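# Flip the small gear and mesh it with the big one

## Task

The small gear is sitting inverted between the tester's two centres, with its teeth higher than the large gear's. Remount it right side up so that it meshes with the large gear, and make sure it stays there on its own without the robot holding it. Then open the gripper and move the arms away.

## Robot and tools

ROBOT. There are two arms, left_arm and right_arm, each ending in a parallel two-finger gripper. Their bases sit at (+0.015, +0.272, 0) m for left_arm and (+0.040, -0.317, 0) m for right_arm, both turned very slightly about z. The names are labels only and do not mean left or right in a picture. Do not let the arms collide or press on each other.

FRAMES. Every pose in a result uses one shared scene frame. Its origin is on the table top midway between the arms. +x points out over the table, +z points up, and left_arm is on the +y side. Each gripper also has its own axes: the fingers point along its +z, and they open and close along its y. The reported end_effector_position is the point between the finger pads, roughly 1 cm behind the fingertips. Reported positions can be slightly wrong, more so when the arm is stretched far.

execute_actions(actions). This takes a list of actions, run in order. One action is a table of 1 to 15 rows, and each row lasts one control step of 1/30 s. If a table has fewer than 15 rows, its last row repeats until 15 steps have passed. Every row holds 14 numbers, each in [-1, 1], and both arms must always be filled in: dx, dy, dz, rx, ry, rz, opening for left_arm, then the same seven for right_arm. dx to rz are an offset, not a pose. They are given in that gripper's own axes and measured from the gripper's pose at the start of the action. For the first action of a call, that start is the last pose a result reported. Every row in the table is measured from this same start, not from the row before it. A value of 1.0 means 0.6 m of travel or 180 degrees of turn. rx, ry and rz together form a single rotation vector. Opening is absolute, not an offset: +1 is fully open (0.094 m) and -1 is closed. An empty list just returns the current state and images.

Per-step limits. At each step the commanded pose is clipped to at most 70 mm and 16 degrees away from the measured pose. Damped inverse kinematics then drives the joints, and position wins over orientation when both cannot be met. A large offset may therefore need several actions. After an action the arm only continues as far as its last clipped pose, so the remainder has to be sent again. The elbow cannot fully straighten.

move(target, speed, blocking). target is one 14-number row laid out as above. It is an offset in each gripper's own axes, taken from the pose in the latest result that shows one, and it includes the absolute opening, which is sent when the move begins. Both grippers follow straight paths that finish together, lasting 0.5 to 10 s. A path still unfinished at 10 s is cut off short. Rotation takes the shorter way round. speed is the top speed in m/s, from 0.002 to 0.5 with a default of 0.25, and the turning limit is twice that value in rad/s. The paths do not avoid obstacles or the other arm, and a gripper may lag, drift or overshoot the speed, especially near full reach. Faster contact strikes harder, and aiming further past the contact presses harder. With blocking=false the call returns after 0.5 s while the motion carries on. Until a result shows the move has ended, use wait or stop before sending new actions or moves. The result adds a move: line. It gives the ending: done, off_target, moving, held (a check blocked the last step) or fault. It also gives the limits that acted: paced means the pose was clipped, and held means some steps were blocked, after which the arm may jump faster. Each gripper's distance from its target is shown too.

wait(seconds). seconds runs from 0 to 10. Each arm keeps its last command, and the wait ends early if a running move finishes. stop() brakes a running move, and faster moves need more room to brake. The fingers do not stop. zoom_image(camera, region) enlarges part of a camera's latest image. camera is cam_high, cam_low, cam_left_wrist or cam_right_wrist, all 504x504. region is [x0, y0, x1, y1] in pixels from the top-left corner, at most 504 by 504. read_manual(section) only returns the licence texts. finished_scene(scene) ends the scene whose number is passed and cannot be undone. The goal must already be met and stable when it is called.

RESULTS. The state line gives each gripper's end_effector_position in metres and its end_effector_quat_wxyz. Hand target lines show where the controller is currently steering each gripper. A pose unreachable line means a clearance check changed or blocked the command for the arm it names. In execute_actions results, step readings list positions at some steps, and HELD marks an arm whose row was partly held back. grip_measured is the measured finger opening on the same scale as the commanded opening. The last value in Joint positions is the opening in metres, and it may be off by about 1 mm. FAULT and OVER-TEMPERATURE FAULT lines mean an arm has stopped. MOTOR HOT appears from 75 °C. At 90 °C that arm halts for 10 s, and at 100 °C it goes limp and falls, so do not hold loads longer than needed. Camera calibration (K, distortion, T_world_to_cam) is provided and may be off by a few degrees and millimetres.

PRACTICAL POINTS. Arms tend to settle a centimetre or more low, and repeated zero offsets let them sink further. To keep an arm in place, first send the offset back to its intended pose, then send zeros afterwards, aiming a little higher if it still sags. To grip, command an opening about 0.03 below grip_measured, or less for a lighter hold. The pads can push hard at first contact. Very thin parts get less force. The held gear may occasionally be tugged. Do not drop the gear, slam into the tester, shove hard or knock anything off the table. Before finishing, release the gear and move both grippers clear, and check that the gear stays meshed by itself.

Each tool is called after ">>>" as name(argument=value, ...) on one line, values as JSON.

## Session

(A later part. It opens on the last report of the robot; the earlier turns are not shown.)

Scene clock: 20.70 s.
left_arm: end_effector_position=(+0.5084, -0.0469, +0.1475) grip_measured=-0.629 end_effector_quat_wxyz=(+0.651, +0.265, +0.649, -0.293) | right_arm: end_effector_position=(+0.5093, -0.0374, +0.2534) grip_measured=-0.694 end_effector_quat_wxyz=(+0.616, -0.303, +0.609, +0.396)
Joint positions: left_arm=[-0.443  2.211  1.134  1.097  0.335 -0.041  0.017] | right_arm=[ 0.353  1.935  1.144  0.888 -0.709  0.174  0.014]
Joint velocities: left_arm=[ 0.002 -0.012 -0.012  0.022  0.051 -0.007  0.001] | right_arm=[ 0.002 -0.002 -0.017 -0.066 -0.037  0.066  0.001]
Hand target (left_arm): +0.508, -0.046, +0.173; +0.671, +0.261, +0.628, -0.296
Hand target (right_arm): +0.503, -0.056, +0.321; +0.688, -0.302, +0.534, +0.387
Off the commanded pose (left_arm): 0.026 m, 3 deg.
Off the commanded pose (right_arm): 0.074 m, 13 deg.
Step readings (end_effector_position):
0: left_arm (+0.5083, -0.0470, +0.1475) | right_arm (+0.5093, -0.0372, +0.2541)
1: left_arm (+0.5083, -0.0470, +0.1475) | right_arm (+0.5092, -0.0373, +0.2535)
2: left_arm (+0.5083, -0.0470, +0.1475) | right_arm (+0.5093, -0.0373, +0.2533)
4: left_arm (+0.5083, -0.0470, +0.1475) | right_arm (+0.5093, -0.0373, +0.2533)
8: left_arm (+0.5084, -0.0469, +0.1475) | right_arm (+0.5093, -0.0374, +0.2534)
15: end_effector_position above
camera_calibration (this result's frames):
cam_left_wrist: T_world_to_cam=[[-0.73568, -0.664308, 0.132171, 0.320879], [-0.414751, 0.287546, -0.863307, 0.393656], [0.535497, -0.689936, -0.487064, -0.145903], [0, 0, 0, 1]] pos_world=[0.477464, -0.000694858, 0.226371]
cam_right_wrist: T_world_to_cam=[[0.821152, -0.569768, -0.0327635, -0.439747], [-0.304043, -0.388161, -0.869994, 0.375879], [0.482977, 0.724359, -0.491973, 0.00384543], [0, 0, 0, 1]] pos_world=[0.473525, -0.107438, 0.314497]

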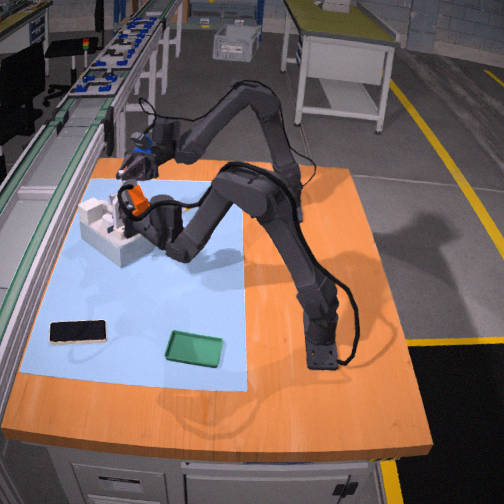

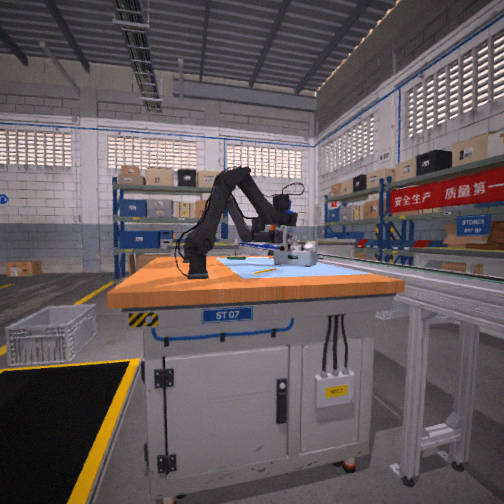

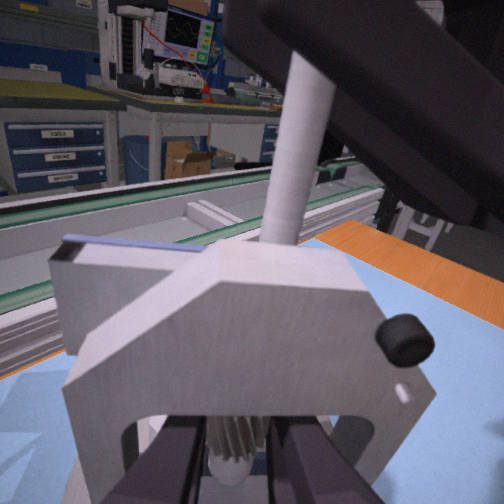

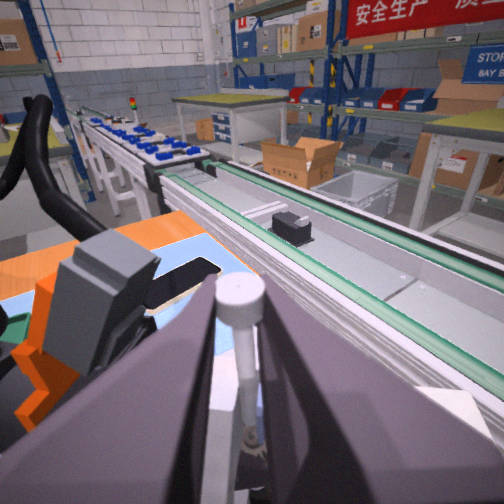

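>>> move(target=[0.003,0,0,0,0,0.005,-0.67, 0.03,0,0,0,0.02,-0.03,-0.76], speed=0.03)

>>> move(target=[0.012,0,0,0,0,0,-0.45, 0,0,0,0,0,0,-0.76], speed=0.02)

Scene clock: 22.97 s.
left_arm: end_effector_position=(+0.5083, -0.0470, +0.1469) grip_measured=-0.629 end_effector_quat_wxyz=(+0.653, +0.273, +0.646, -0.285) | right_arm: end_effector_position=(+0.5103, -0.0361, +0.2332) grip_measured=-0.694 end_effector_quat_wxyz=(+0.619, -0.338, +0.610, +0.361)
Joint positions: left_arm=[-0.443  2.211  1.134  1.095  0.335 -0.018  0.017] | right_arm=[ 0.354  1.952  1.136  0.85  -0.711  0.044  0.014]
Joint velocities: left_arm=[ 0.002 -0.002 -0.002  0.095 -0.037 -0.037  0.   ] | right_arm=[ 0.007  0.017  0.002 -0.095 -0.022  0.022  0.001]
Hand target (left_arm): +0.508, -0.047, +0.146; +0.653, +0.270, +0.646, -0.288
Hand target (right_arm): +0.508, -0.035, +0.236; +0.615, -0.343, +0.613, +0.357
Off the commanded pose (left_arm): 0.001 m, 0 deg.
Off the commanded pose (right_arm): 0.003 m, 1 deg.
move: done
camera_calibration (this result's frames):
cam_left_wrist: T_world_to_cam=[[-0.737704, -0.666164, 0.109626, 0.325086], [-0.401878, 0.302826, -0.86417, 0.387398], [0.542482, -0.681559, -0.491113, -0.148796], [0, 0, 0, 1]] pos_world=[0.476223, -0.0021667, 0.226064]
cam_right_wrist: T_world_to_cam=[[0.818739, -0.571118, 0.0590869, -0.460693], [-0.260976, -0.46183, -0.847705, 0.329313], [0.511428, 0.678629, -0.527167, -0.0154199], [0, 0, 0, 1]] pos_world=[0.471016, -0.100559, 0.298253]

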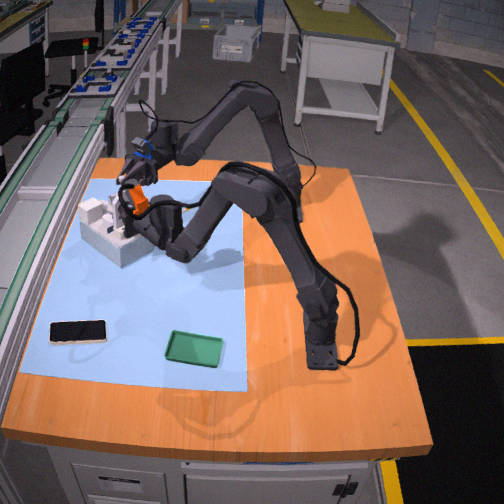

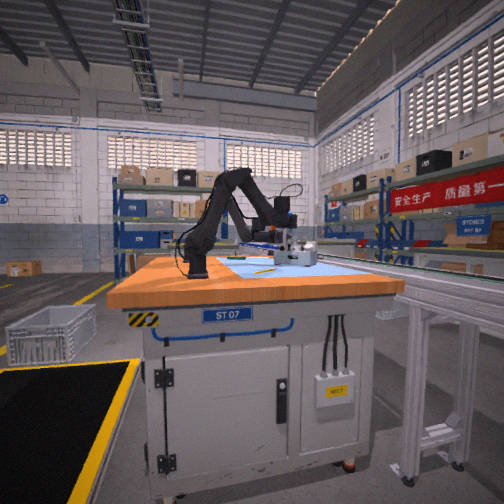

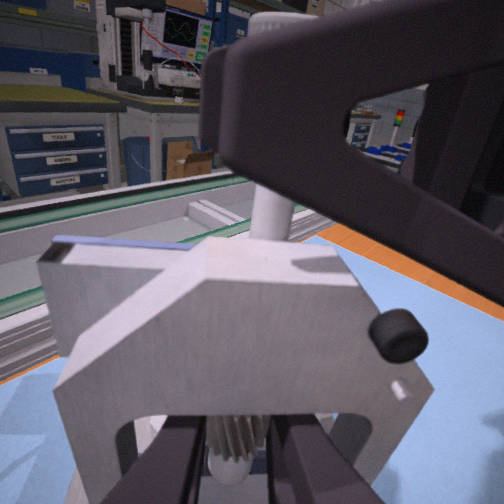

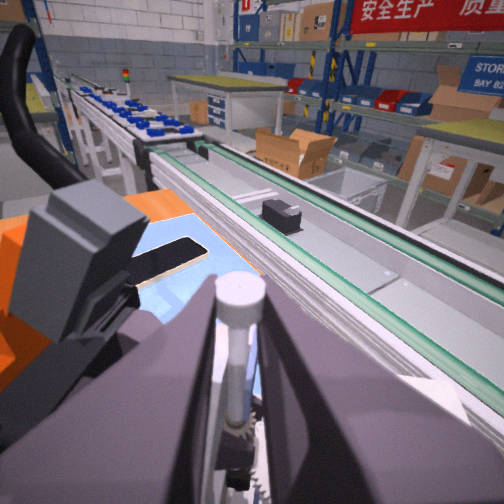

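Scene clock: 23.70 s.
left_arm: end_effector_position=(+0.5086, -0.0472, +0.1383) grip_measured=-0.452 end_effector_quat_wxyz=(+0.648, +0.273, +0.651, -0.285) | right_arm: end_effector_position=(+0.5103, -0.0361, +0.2335) grip_measured=-0.694 end_effector_quat_wxyz=(+0.619, -0.339, +0.610, +0.360)
Joint positions: left_arm=[-0.443  2.227  1.134  1.096  0.335 -0.017  0.026] | right_arm=[ 0.354  1.952  1.136  0.852 -0.711  0.044  0.014]
Joint velocities: left_arm=[ 0.012 -0.007  0.002  0.037 -0.007 -0.066  0.001] | right_arm=[-0.007 -0.007 -0.012 -0.007  0.007 -0.007 -0.   ]
Hand target (left_arm): +0.508, -0.047, +0.140; +0.653, +0.273, +0.646, -0.285
Hand target (right_arm): +0.510, -0.036, +0.233; +0.619, -0.338, +0.610, +0.361
Off the commanded pose (left_arm): 0.001 m, 1 deg.
Off the commanded pose (right_arm): 0.000 m, 0 deg.
move: done
camera_calibration (this result's frames):
cam_left_wrist: T_world_to_cam=[[-0.736329, -0.66692, 0.114182, 0.324796], [-0.412438, 0.308617, -0.857117, 0.384819], [0.53639, -0.678213, -0.502307, -0.148517], [0, 0, 0, 1]] pos_world=[0.477534, -0.00287485, 0.218148]
cam_right_wrist: T_world_to_cam=[[0.818653, -0.571147, 0.0599952, -0.460875], [-0.259749, -0.46142, -0.848305, 0.329103], [0.51219, 0.678884, -0.526097, -0.0158767], [0, 0, 0, 1]] pos_world=[0.470912, -0.100594, 0.298478]

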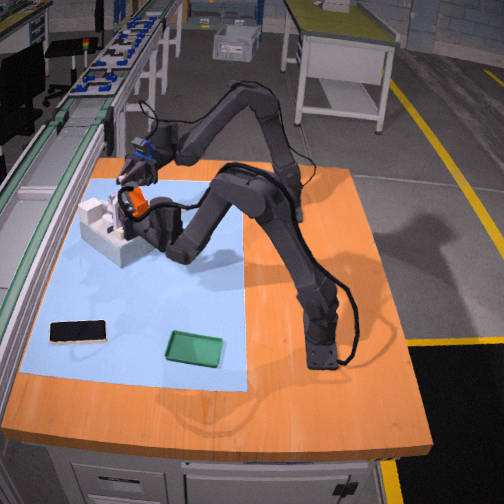

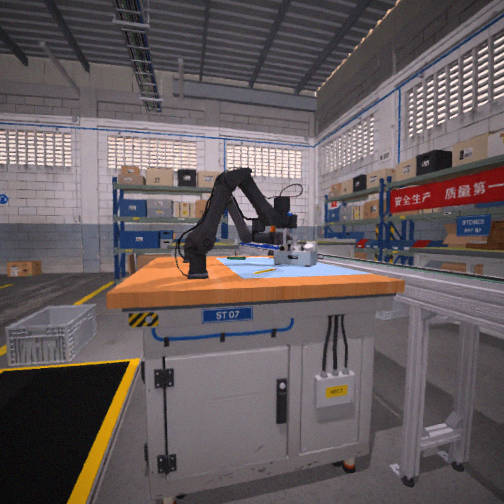

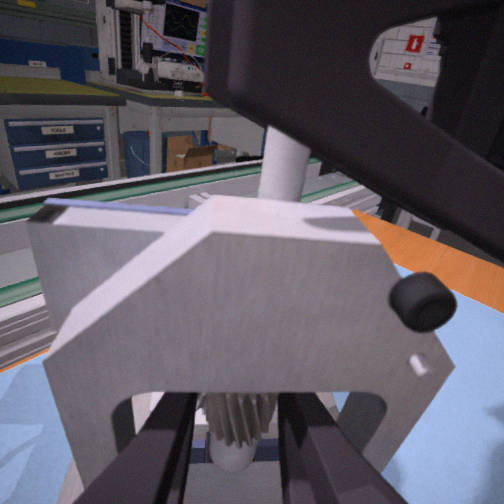

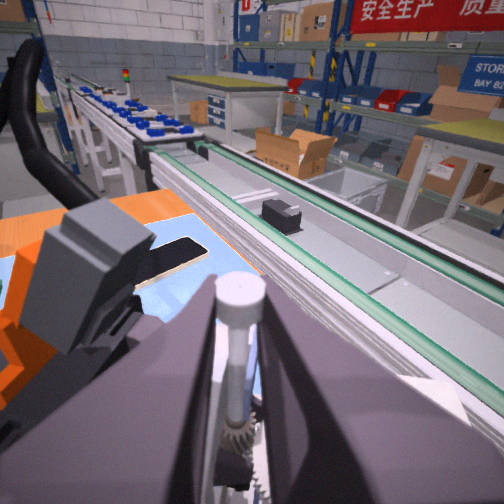

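>>> move(target=[0,0,0,0,0,0,-0.67, 0,0,0,0,0,0,-0.78], speed=0.03)

>>> move(target=[-0.036,0,0,0,-0.014,0,-0.67, -0.14,0,-0.02,0,-0.06,-0.04,-0.78], speed=0.07)

Scene clock: 24.63 s.
left_arm: end_effector_position=(+0.5085, -0.0472, +0.1383) grip_measured=-0.631 end_effector_quat_wxyz=(+0.649, +0.275, +0.650, -0.283) | right_arm: end_effector_position=(+0.5103, -0.0361, +0.2335) grip_measured=-0.694 end_effector_quat_wxyz=(+0.619, -0.338, +0.610, +0.360)
Joint positions: left_arm=[-0.443  2.227  1.134  1.096  0.336 -0.012  0.017] | right_arm=[ 0.354  1.952  1.136  0.852 -0.711  0.044  0.014]
Joint velocities: left_arm=[ 0.012 -0.027 -0.007 -0.037  0.037 -0.022  0.002] | right_arm=[ 0.012 -0.002  0.017 -0.037 -0.022  0.051 -0.   ]
Hand target (left_arm): +0.509, -0.047, +0.138; +0.648, +0.273, +0.651, -0.285
Hand target (right_arm): +0.510, -0.036, +0.234; +0.619, -0.338, +0.610, +0.360
Off the commanded pose (left_arm): 0.000 m, 0 deg.
Off the commanded pose (right_arm): 0.000 m, 0 deg.
move: done
camera_calibration (this result's frames):
cam_left_wrist: T_world_to_cam=[[-0.737261, -0.666778, 0.108874, 0.325876], [-0.408883, 0.312077, -0.857568, 0.383224], [0.53783, -0.676768, -0.502716, -0.149135], [0, 0, 0, 1]] pos_world=[0.477159, -0.00323873, 0.218189]
cam_right_wrist: T_world_to_cam=[[0.818435, -0.571459, 0.0599844, -0.46084], [-0.259928, -0.46131, -0.84831, 0.329201], [0.512446, 0.678695, -0.526091, -0.0160213], [0, 0, 0, 1]] pos_world=[0.470946, -0.100614, 0.298479]

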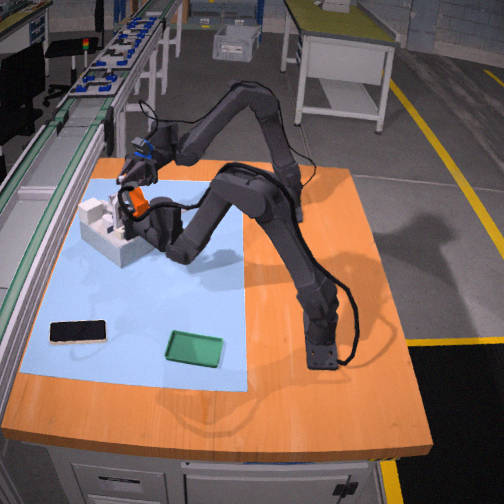

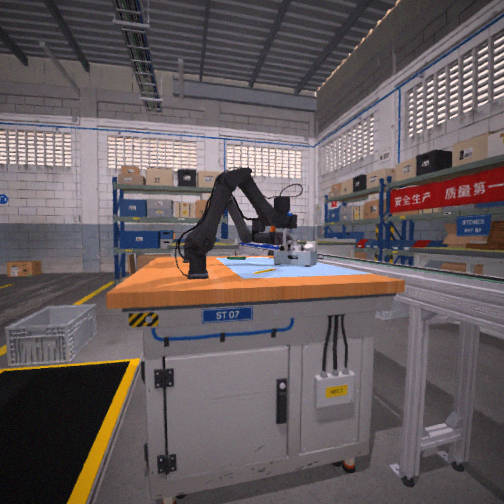

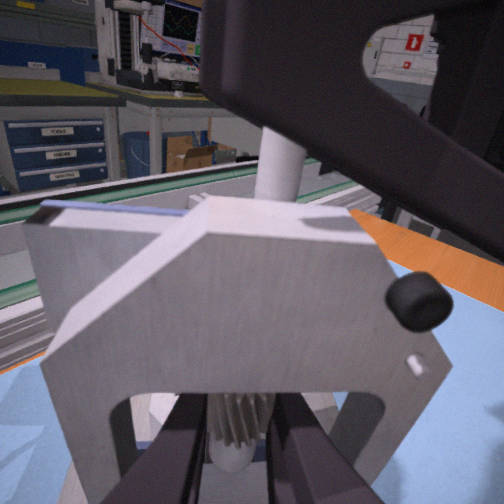

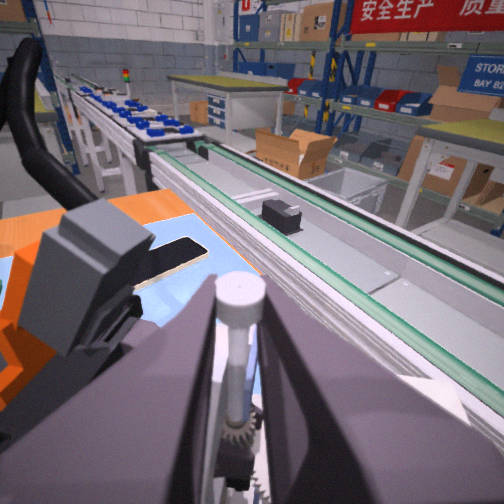

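Scene clock: 26.50 s.
left_arm: end_effector_position=(+0.5085, -0.0472, +0.1385) grip_measured=-0.631 end_effector_quat_wxyz=(+0.648, +0.272, +0.652, -0.287) | right_arm: end_effector_position=(+0.5099, -0.0374, +0.2413) grip_measured=-0.694 end_effector_quat_wxyz=(+0.623, -0.331, +0.608, +0.364)
Joint positions: left_arm=[-0.443  2.227  1.134  1.097  0.336 -0.023  0.017] | right_arm=[ 0.353  1.94   1.136  0.858 -0.704  0.065  0.014]
Joint velocities: left_arm=[-0.002  0.002  0.007 -0.007  0.007 -0.022 -0.001] | right_arm=[ 0.007 -0.002  0.002  0.007  0.022 -0.081 -0.   ]
Hand target (left_arm): +0.509, -0.047, +0.160; +0.663, +0.269, +0.636, -0.289
Hand target (right_arm): +0.500, -0.049, +0.314; +0.693, -0.344, +0.528, +0.350
Off the commanded pose (left_arm): 0.021 m, 3 deg.
Off the commanded pose (right_arm): 0.077 m, 13 deg.
move: off_target (left_arm, right_arm)
camera_calibration (this result's frames):
cam_left_wrist: T_world_to_cam=[[-0.736443, -0.665845, 0.119595, 0.323999], [-0.415175, 0.305268, -0.856995, 0.386179], [0.534118, -0.680781, -0.501254, -0.147547], [0, 0, 0, 1]] pos_world=[0.477747, -0.00260206, 0.218247]
cam_right_wrist: T_world_to_cam=[[0.814949, -0.57741, 0.0495632, -0.457655], [-0.263281, -0.445061, -0.855923, 0.339265], [0.516277, 0.684484, -0.514722, -0.015365], [0, 0, 0, 1]] pos_world=[0.47022, -0.102744, 0.305159]

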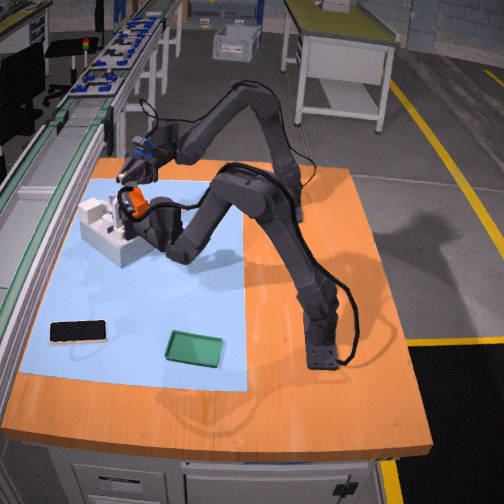

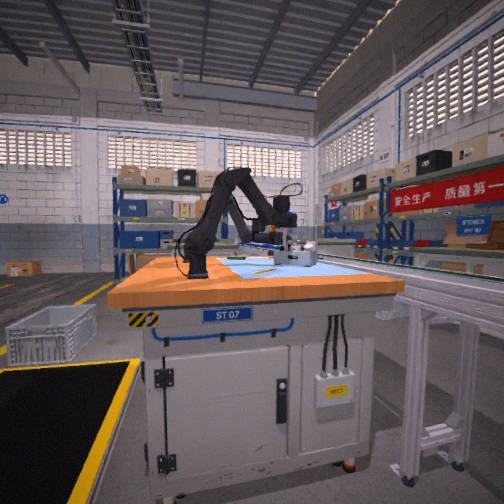

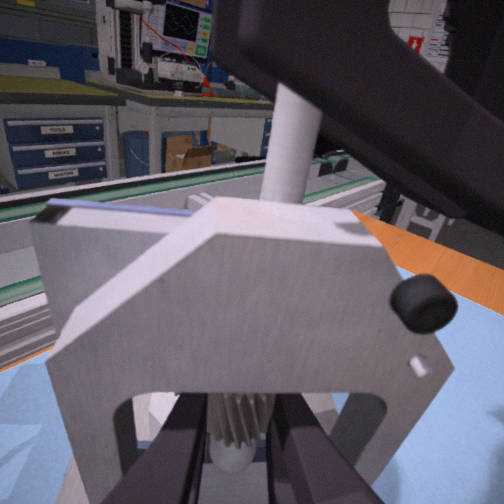

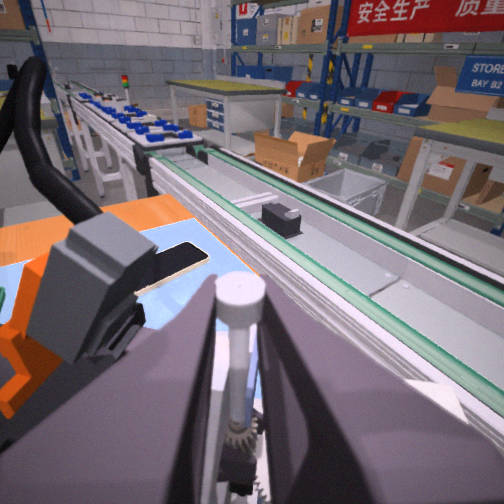

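>>> execute_actions(actions=[[[-0.036,0,0,0,-0.010,0,-0.67,-0.2,0,-0.03,0,-0.09,-0.03,-0.78],[-0.038,0,0,0,-0.008,0,-0.67,-0.2,0,-0.03,0,-0.09,-0.03,-0.78],[-0.040,0,0,0,-0.006,0,-0.67,-0.2,0,-0.03,0,-0.09,-0.03,-0.78],[-0.042,0,0,0,-0.006,0,-0.67,-0.2,0,-0.03,0,-0.09,-0.03,-0.78],[-0.044,0,0,0,-0.006,0,-0.67,-0.2,0,-0.03,0,-0.09,-0.03,-0.78],[-0.046,0,0,0,-0.006,0,-0.67,-0.2,0,-0.03,0,-0.09,-0.03,-0.78]]])

Scene clock: 27.30 s.
left_arm: end_effector_position=(+0.5077, -0.0468, +0.1476) grip_measured=-0.631 end_effector_quat_wxyz=(+0.642, +0.271, +0.657, -0.288) | right_arm: end_effector_position=(+0.5095, -0.0377, +0.2537) grip_measured=-0.694 end_effector_quat_wxyz=(+0.629, -0.309, +0.601, +0.385)
Joint positions: left_arm=[-0.443  2.19   1.134  1.046  0.336 -0.026  0.017] | right_arm=[ 0.355  1.94   1.136  0.918 -0.699  0.148  0.014]
Joint velocities: left_arm=[ 0.012  0.002 -0.007 -0.022 -0.037 -0.051 -0.001] | right_arm=[-0.017 -0.002  0.007 -0.007 -0.022  0.081  0.   ]
Hand target (left_arm): +0.509, -0.046, +0.166; +0.654, +0.269, +0.645, -0.290
Hand target (right_arm): +0.496, -0.054, +0.337; +0.713, -0.312, +0.503, +0.375
Off the commanded pose (left_arm): 0.018 m, 2 deg.
Off the commanded pose (right_arm): 0.109 m, 16 deg; position clipped at the last step of the last action.
Step readings (end_effector_position):
0: left_arm (+0.5085, -0.0472, +0.1385) | right_arm (+0.5099, -0.0374, +0.2413)
1: left_arm (+0.5085, -0.0472, +0.1392) | right_arm (+0.5099, -0.0374, +0.2431)
2: left_arm (+0.5085, -0.0472, +0.1398) | right_arm (+0.5098, -0.0375, +0.2455)
4: left_arm (+0.5083, -0.0471, +0.1413) | right_arm (+0.5097, -0.0378, +0.2507)
8: left_arm (+0.5078, -0.0469, +0.1470) | right_arm (+0.5095, -0.0377, +0.2537)
15: end_effector_position above
camera_calibration (this result's frames):
cam_left_wrist: T_world_to_cam=[[-0.734698, -0.666348, 0.127276, 0.320526], [-0.427196, 0.308694, -0.84983, 0.398731], [0.526993, -0.67874, -0.511458, -0.136986], [0, 0, 0, 1]] pos_world=[0.478017, -0.00248227, 0.227995]
cam_right_wrist: T_world_to_cam=[[0.815986, -0.578069, 0.00200995, -0.446525], [-0.274919, -0.391122, -0.878318, 0.363313], [0.508515, 0.716142, -0.478072, -0.012657], [0, 0, 0, 1]] pos_world=[0.470676, -0.106958, 0.313951]

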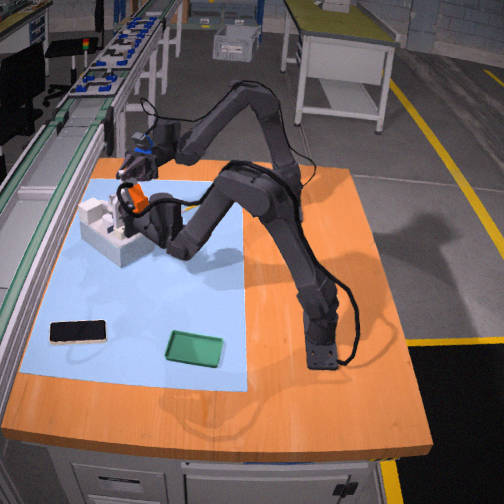

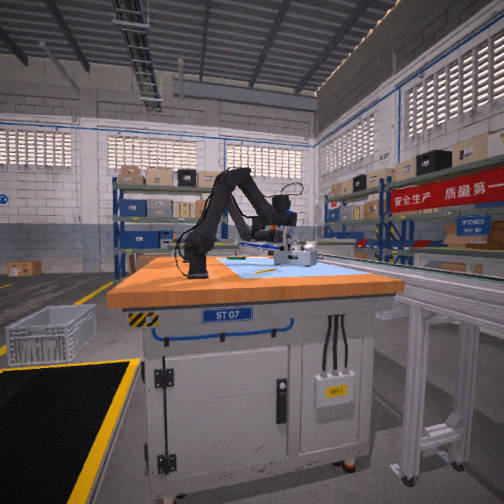

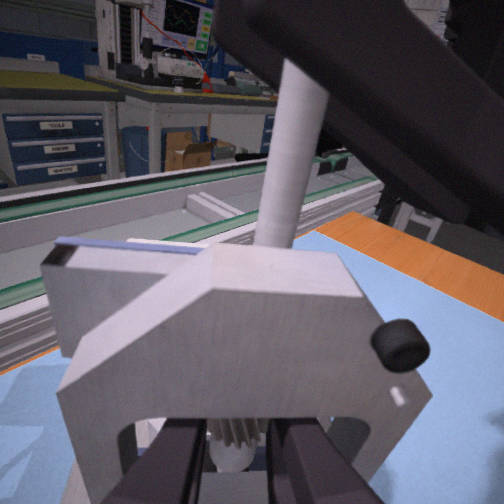

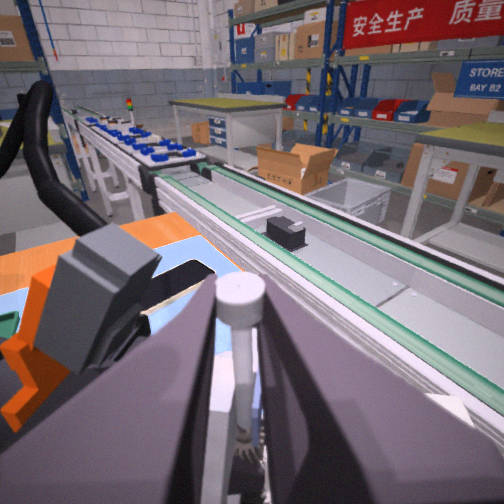

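>>> execute_actions(actions=[[[-0.026,0,-0.004,0,-0.01,0,-0.67,-0.14,0,-0.02,0,-0.06,-0.04,-0.78],[-0.025,0,-0.008,0,-0.01,0,-0.67,-0.14,0,-0.02,0,-0.06,-0.04,-0.78],[-0.024,0,-0.012,0,-0.01,0,-0.67,-0.14,0,-0.02,0,-0.06,-0.04,-0.78],[-0.023,0,-0.016,0,-0.01,0,-0.67,-0.14,0,-0.02,0,-0.06,-0.04,-0.78],[-0.022,0,-0.020,0,-0.01,0,-0.67,-0.14,0,-0.02,0,-0.06,-0.04,-0.78],[-0.021,0,-0.024,0,-0.01,0,-0.67,-0.14,0,-0.02,0,-0.06,-0.04,-0.78],[-0.020,0,-0.028,0,-0.01,0,-0.67,-0.14,0,-0.02,0,-0.06,-0.04,-0.78],[-0.019,0,-0.032,0,-0.01,0,-0.67,-0.14,0,-0.02,0,-0.06,-0.04,-0.78],[-0.018,0,-0.036,0,-0.01,0,-0.67,-0.14,0,-0.02,0,-0.06,-0.04,-0.78],[-0.018,0,-0.040,0,-0.01,0,-0.67,-0.14,0,-0.02,0,-0.06,-0.04,-0.78],[-0.018,0,-0.044,0,-0.01,0,-0.67,-0.14,0,-0.02,0,-0.06,-0.04,-0.78],[-0.018,0,-0.048,0,-0.01,0,-0.67,-0.14,0,-0.02,0,-0.06,-0.04,-0.78]]])

Scene clock: 28.27 s.
left_arm: end_effector_position=(+0.4896, -0.0314, +0.1366) grip_measured=-0.631 end_effector_quat_wxyz=(+0.632, +0.269, +0.667, -0.289) | right_arm: end_effector_position=(+0.5096, -0.0376, +0.2528) grip_measured=-0.694 end_effector_quat_wxyz=(+0.627, -0.309, +0.602, +0.386)
Joint positions: left_arm=[-0.43   2.143  1.02   1.086  0.348 -0.033  0.017] | right_arm=[ 0.355  1.94   1.136  0.913 -0.699  0.148  0.014]
Joint velocities: left_arm=[ 0.051 -0.051 -0.11   0.095  0.022 -0.051  0.   ] | right_arm=[-0.017 -0.002  0.017 -0.022  0.037 -0.051 -0.001]
Hand target (left_arm): +0.489, -0.026, +0.158; +0.652, +0.267, +0.647, -0.292
Hand target (right_arm): +0.500, -0.056, +0.332; +0.703, -0.313, +0.520, +0.371
Off the commanded pose (left_arm): 0.023 m, 3 deg.
Off the commanded pose (right_arm): 0.086 m, 13 deg; position clipped at the last step of the last action.
Step readings (end_effector_position):
0: left_arm (+0.5077, -0.0468, +0.1468) | right_arm (+0.5095, -0.0377, +0.2537)
1: left_arm (+0.5077, -0.0468, +0.1468) | right_arm (+0.5095, -0.0376, +0.2532)
2: left_arm (+0.5077, -0.0468, +0.1468) | right_arm (+0.5096, -0.0376, +0.2528)
4: left_arm (+0.5063, -0.0461, +0.1455) | right_arm (+0.5096, -0.0376, +0.2528)
8: left_arm (+0.4985, -0.0422, +0.1384) | right_arm (+0.5096, -0.0376, +0.2528)
15: end_effector_position above
camera_calibration (this result's frames):
cam_left_wrist: T_world_to_cam=[[-0.729766, -0.668333, 0.144125, 0.314167], [-0.452821, 0.314533, -0.834279, 0.387546], [0.512244, -0.674092, -0.532171, -0.112422], [0, 0, 0, 1]] pos_world=[0.462345, 0.0122892, 0.218214]
cam_right_wrist: T_world_to_cam=[[0.815988, -0.578068, -0.000690256, -0.445904], [-0.278727, -0.392399, -0.876547, 0.363972], [0.506433, 0.715444, -0.481316, -0.0113267], [0, 0, 0, 1]] pos_world=[0.471037, -0.106837, 0.313279]

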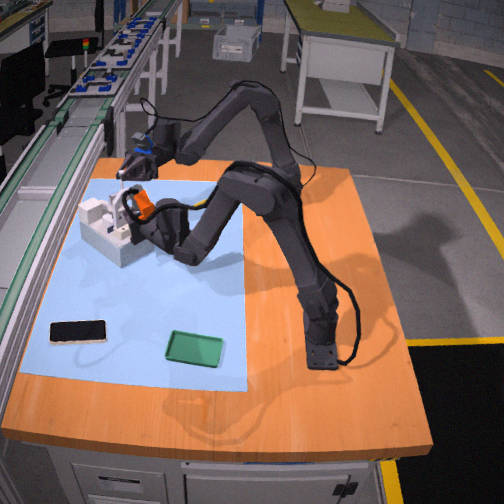

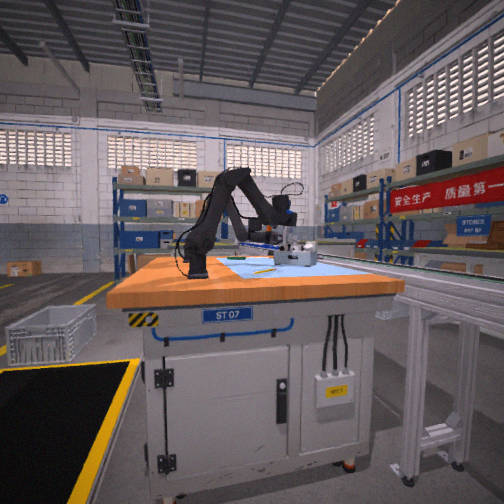

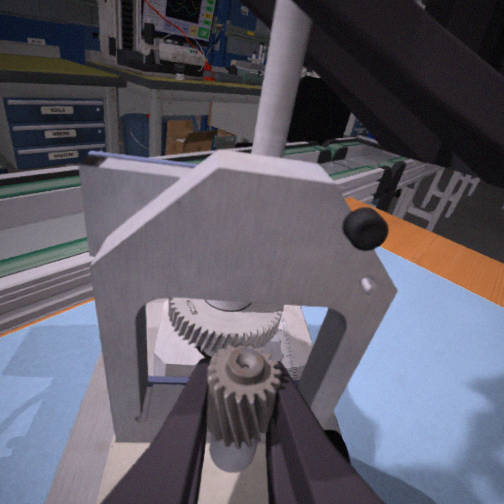

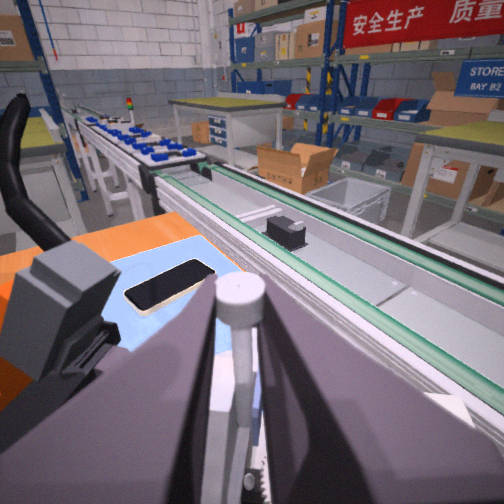

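>>> execute_actions(actions=[])

Scene clock: 29.23 s.
left_arm: end_effector_position=(+0.4894, -0.0302, +0.1373) grip_measured=-0.631 end_effector_quat_wxyz=(+0.633, +0.269, +0.666, -0.289) | right_arm: end_effector_position=(+0.5096, -0.0376, +0.2528) grip_measured=-0.694 end_effector_quat_wxyz=(+0.627, -0.309, +0.602, +0.386)
Joint positions: left_arm=[-0.427  2.142  1.016  1.093  0.352 -0.033  0.017] | right_arm=[ 0.355  1.94   1.136  0.913 -0.699  0.148  0.014]
Joint velocities: left_arm=[ 0.022 -0.012 -0.007 -0.007  0.007 -0.022  0.001] | right_arm=[-0.002  0.022  0.007  0.022 -0.022 -0.007  0.   ]
Hand target (left_arm): +0.489, -0.026, +0.158; +0.652, +0.267, +0.647, -0.292
Hand target (right_arm): +0.500, -0.056, +0.332; +0.703, -0.313, +0.520, +0.371
Off the commanded pose (left_arm): 0.022 m, 3 deg.
Off the commanded pose (right_arm): 0.086 m, 13 deg; position clipped at the last step of the last action.
camera_calibration (this result's frames):
cam_left_wrist: T_world_to_cam=[[-0.730758, -0.667465, 0.143119, 0.315318], [-0.449724, 0.312999, -0.836528, 0.386408], [0.513557, -0.675664, -0.528902, -0.112316], [0, 0, 0, 1]] pos_world=[0.461879, 0.0136305, 0.218709]
cam_right_wrist: T_world_to_cam=[[0.815988, -0.578068, -0.000690256, -0.445904], [-0.278727, -0.392399, -0.876547, 0.363972], [0.506433, 0.715444, -0.481316, -0.0113267], [0, 0, 0, 1]] pos_world=[0.471037, -0.106837, 0.313279]

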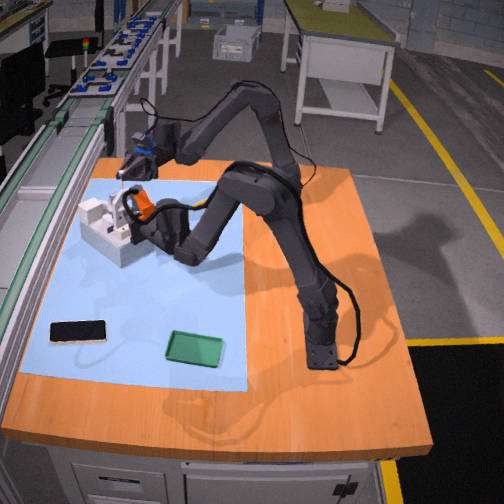

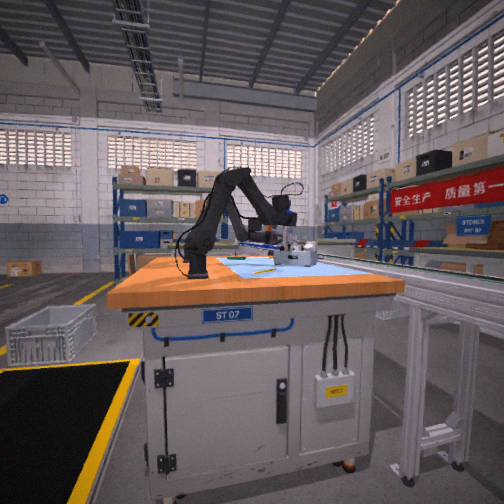

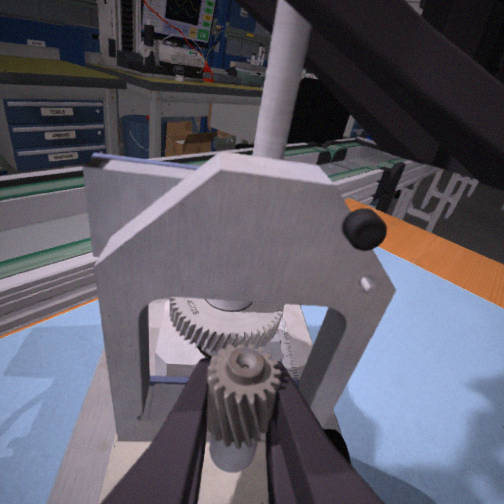

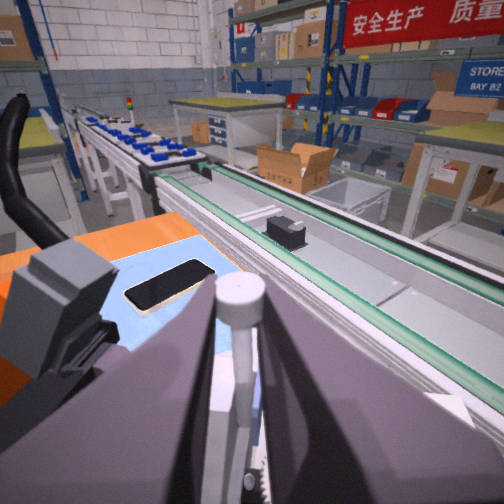

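>>> move(target=[-0.05,0,-0.15,0,-0.012,0,-0.67,0.03,0,0,0,0.02,-0.03,-0.76], speed=0.05)

Scene clock: 31.57 s.
left_arm: end_effector_position=(+0.4324, +0.0321, +0.1532) grip_measured=-0.631 end_effector_quat_wxyz=(+0.628, +0.263, +0.671, -0.294) | right_arm: end_effector_position=(+0.5106, -0.0362, +0.2281) grip_measured=-0.694 end_effector_quat_wxyz=(+0.623, -0.341, +0.609, +0.353)
Joint positions: left_arm=[-0.331  1.881  0.68   1.156  0.446 -0.045  0.017] | right_arm=[ 0.356  1.96   1.125  0.868 -0.7    0.026  0.014]
Joint velocities: left_arm=[-0.007 -0.002 -0.002 -0.022  0.007 -0.022 -0.001] | right_arm=[ 0.002 -0.002 -0.017  0.007  0.051 -0.051  0.001]
Hand target (left_arm): +0.431, +0.036, +0.169; +0.645, +0.263, +0.654, -0.294
Hand target (right_arm): +0.509, -0.036, +0.235; +0.626, -0.349, +0.606, +0.346
Off the commanded pose (left_arm): 0.018 m, 3 deg.
Off the commanded pose (right_arm): 0.007 m, 1 deg.
move: off_target (left_arm)
camera_calibration (this result's frames):
cam_left_wrist: T_world_to_cam=[[-0.726384, -0.66783, 0.162386, 0.308138], [-0.46686, 0.306052, -0.829683, 0.361128], [0.504389, -0.67848, -0.534094, -0.0276981], [0, 0, 0, 1]] pos_world=[0.406393, 0.0764679, 0.234791]
cam_right_wrist: T_world_to_cam=[[0.812791, -0.57771, 0.0749788, -0.461527], [-0.25393, -0.467177, -0.846915, 0.320978], [0.5243, 0.669326, -0.526415, -0.0252687], [0, 0, 0, 1]] pos_world=[0.46988, -0.0997623, 0.293145]

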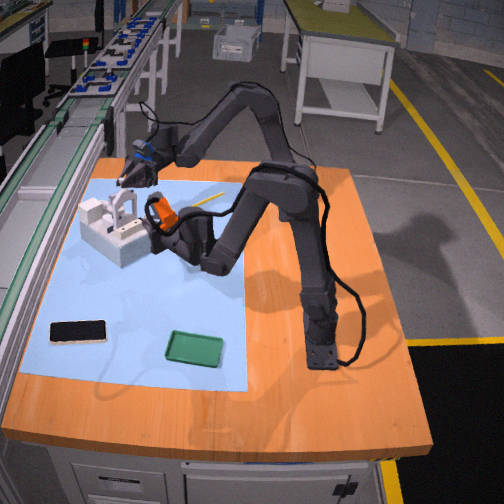

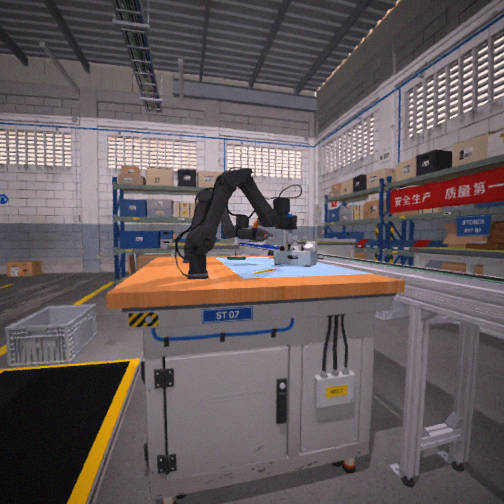

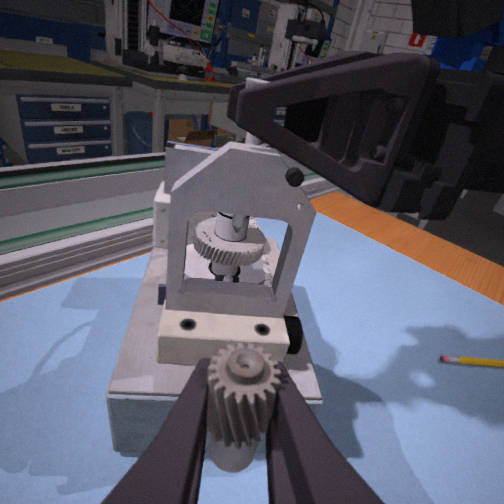

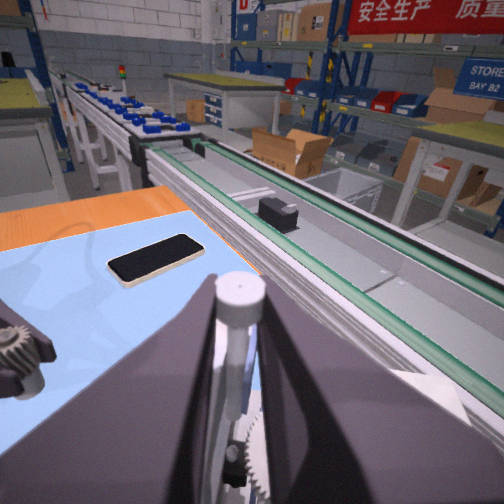

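>>> move(target=[-0.02,0,-0.17,0,0.5,0,-0.67,-0.01,0,0,0,0,0,-0.76], speed=0.2)

Scene clock: 36.13 s.
left_arm: end_effector_position=(+0.3619, +0.1122, +0.1625) grip_measured=-0.631 end_effector_quat_wxyz=(-0.005, +0.402, +0.915, -0.024) | right_arm: end_effector_position=(+0.5105, -0.0362, +0.2283) grip_measured=-0.694 end_effector_quat_wxyz=(+0.623, -0.340, +0.610, +0.354)
Joint positions: left_arm=[-0.38   2.04   2.027 -1.568  0.047  0.415  0.017] | right_arm=[ 0.356  1.96   1.125  0.869 -0.7    0.029  0.014]
Joint velocities: left_arm=[-0.002  0.002  0.007 -0.022 -0.081 -0.007 -0.002] | right_arm=[-0.012 -0.002 -0.022 -0.066  0.037 -0.022  0.001]
Hand target (left_arm): +0.360, +0.109, +0.170; +0.000, +0.406, +0.914, -0.021
Hand target (right_arm): +0.510, -0.036, +0.234; +0.623, -0.341, +0.609, +0.353
Off the commanded pose (left_arm): 0.009 m, 3 deg.
Off the commanded pose (right_arm): 0.006 m, 0 deg.
joint sent to its limit (left arm) — the command would take joint 4 (wrist pitch) past its lower limit, so that joint was sent only as far as its limit.
move: off_target (left_arm)
camera_calibration (this result's frames):
cam_left_wrist: T_world_to_cam=[[-0.665397, -0.74313, 0.0707403, 0.310176], [-0.618738, 0.602058, 0.504668, 0.116324], [-0.417624, 0.292035, -0.86041, 0.345061], [0, 0, 0, 1]] pos_world=[0.422471, 0.0596975, 0.216247]
cam_right_wrist: T_world_to_cam=[[0.812948, -0.577791, 0.0726146, -0.461084], [-0.255185, -0.465546, -0.847436, 0.321994], [0.523446, 0.670391, -0.525908, -0.0247802], [0, 0, 0, 1]] pos_world=[0.469977, -0.0998945, 0.293319]

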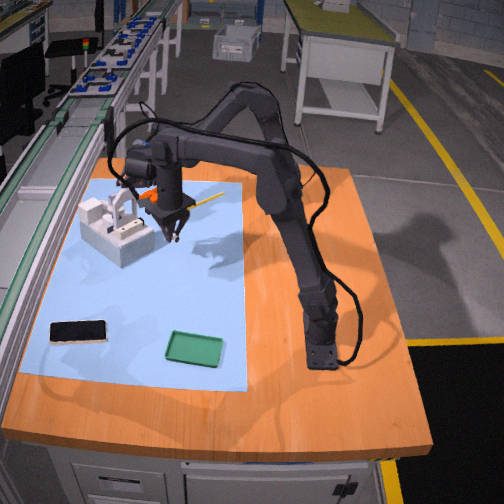

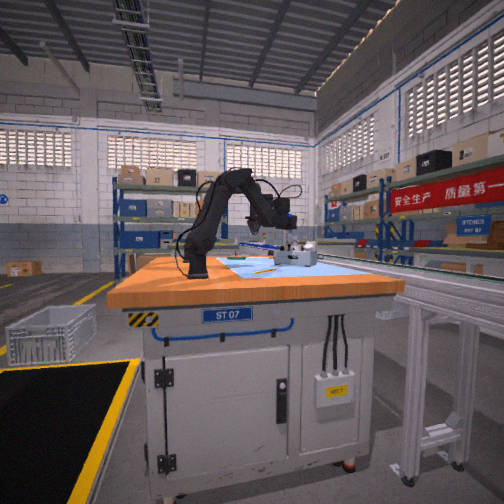

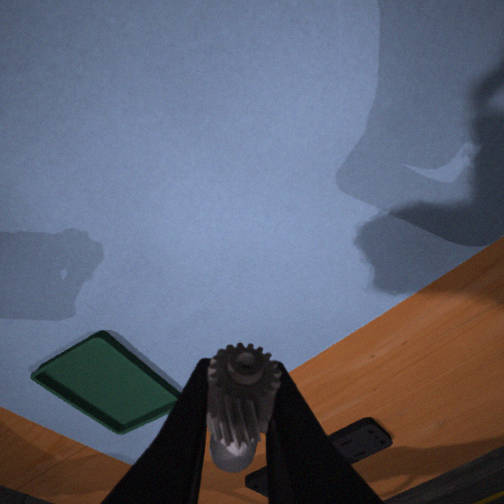

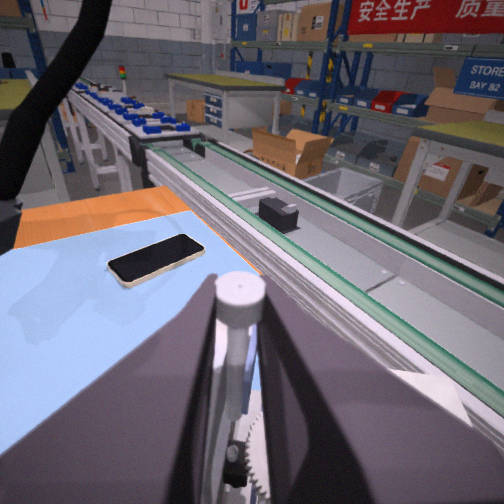

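>>> move(target=[0,0,0.19,0,0,0.366,-0.67,-0.01,0,0,0,0,0,-0.76], speed=0.2)

Scene clock: 39.67 s.
left_arm: end_effector_position=(+0.3611, +0.1105, +0.0517) grip_measured=-0.632 end_effector_quat_wxyz=(+0.006, +0.830, +0.558, -0.022) | right_arm: end_effector_position=(+0.5105, -0.0362, +0.2283) grip_measured=-0.694 end_effector_quat_wxyz=(+0.622, -0.340, +0.610, +0.354)
Joint positions: left_arm=[-0.387  2.04   1.584 -1.127  0.043  1.539  0.017] | right_arm=[ 0.356  1.96   1.125  0.869 -0.7    0.031  0.014]
Joint velocities: left_arm=[ 0.007  0.012 -0.007 -0.066 -0.007  0.051  0.   ] | right_arm=[ 0.012 -0.002  0.022  0.007 -0.022  0.022 -0.   ]
Hand target (left_arm): +0.359, +0.106, +0.049; +0.008, +0.835, +0.549, -0.023
Hand target (right_arm): +0.510, -0.036, +0.234; +0.623, -0.340, +0.609, +0.354
Off the commanded pose (left_arm): 0.005 m, 1 deg.
Off the commanded pose (right_arm): 0.006 m, 0 deg.
move: done
camera_calibration (this result's frames):
cam_left_wrist: T_world_to_cam=[[-0.957204, 0.28651, 0.0409037, 0.30941], [0.271006, 0.837719, 0.474112, -0.172959], [0.101572, 0.464907, -0.879514, 0.0442722], [0, 0, 0, 1]] pos_world=[0.338545, 0.03566, 0.108284]
cam_right_wrist: T_world_to_cam=[[0.813064, -0.577816, 0.0710972, -0.460798], [-0.256272, -0.464886, -0.84747, 0.322581], [0.522734, 0.670828, -0.52606, -0.0243662], [0, 0, 0, 1]] pos_world=[0.470064, -0.0999476, 0.293321]

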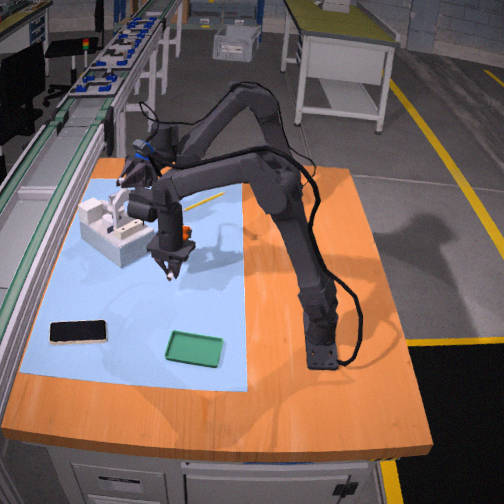

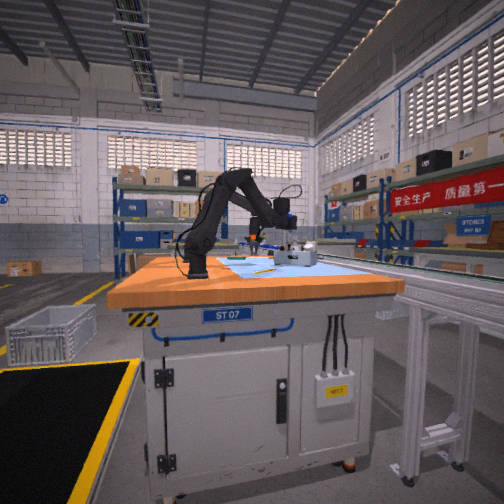

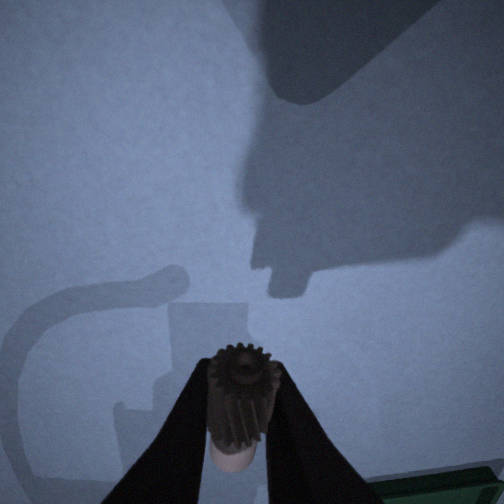

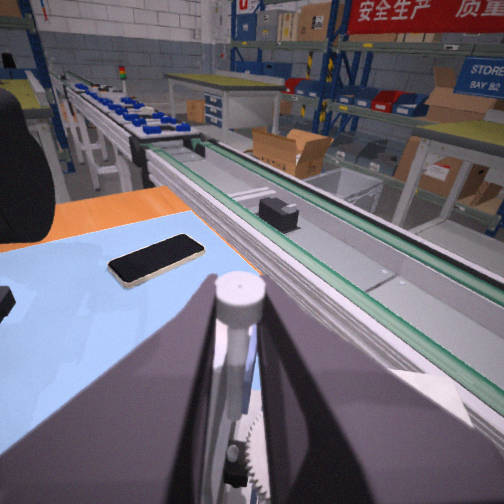

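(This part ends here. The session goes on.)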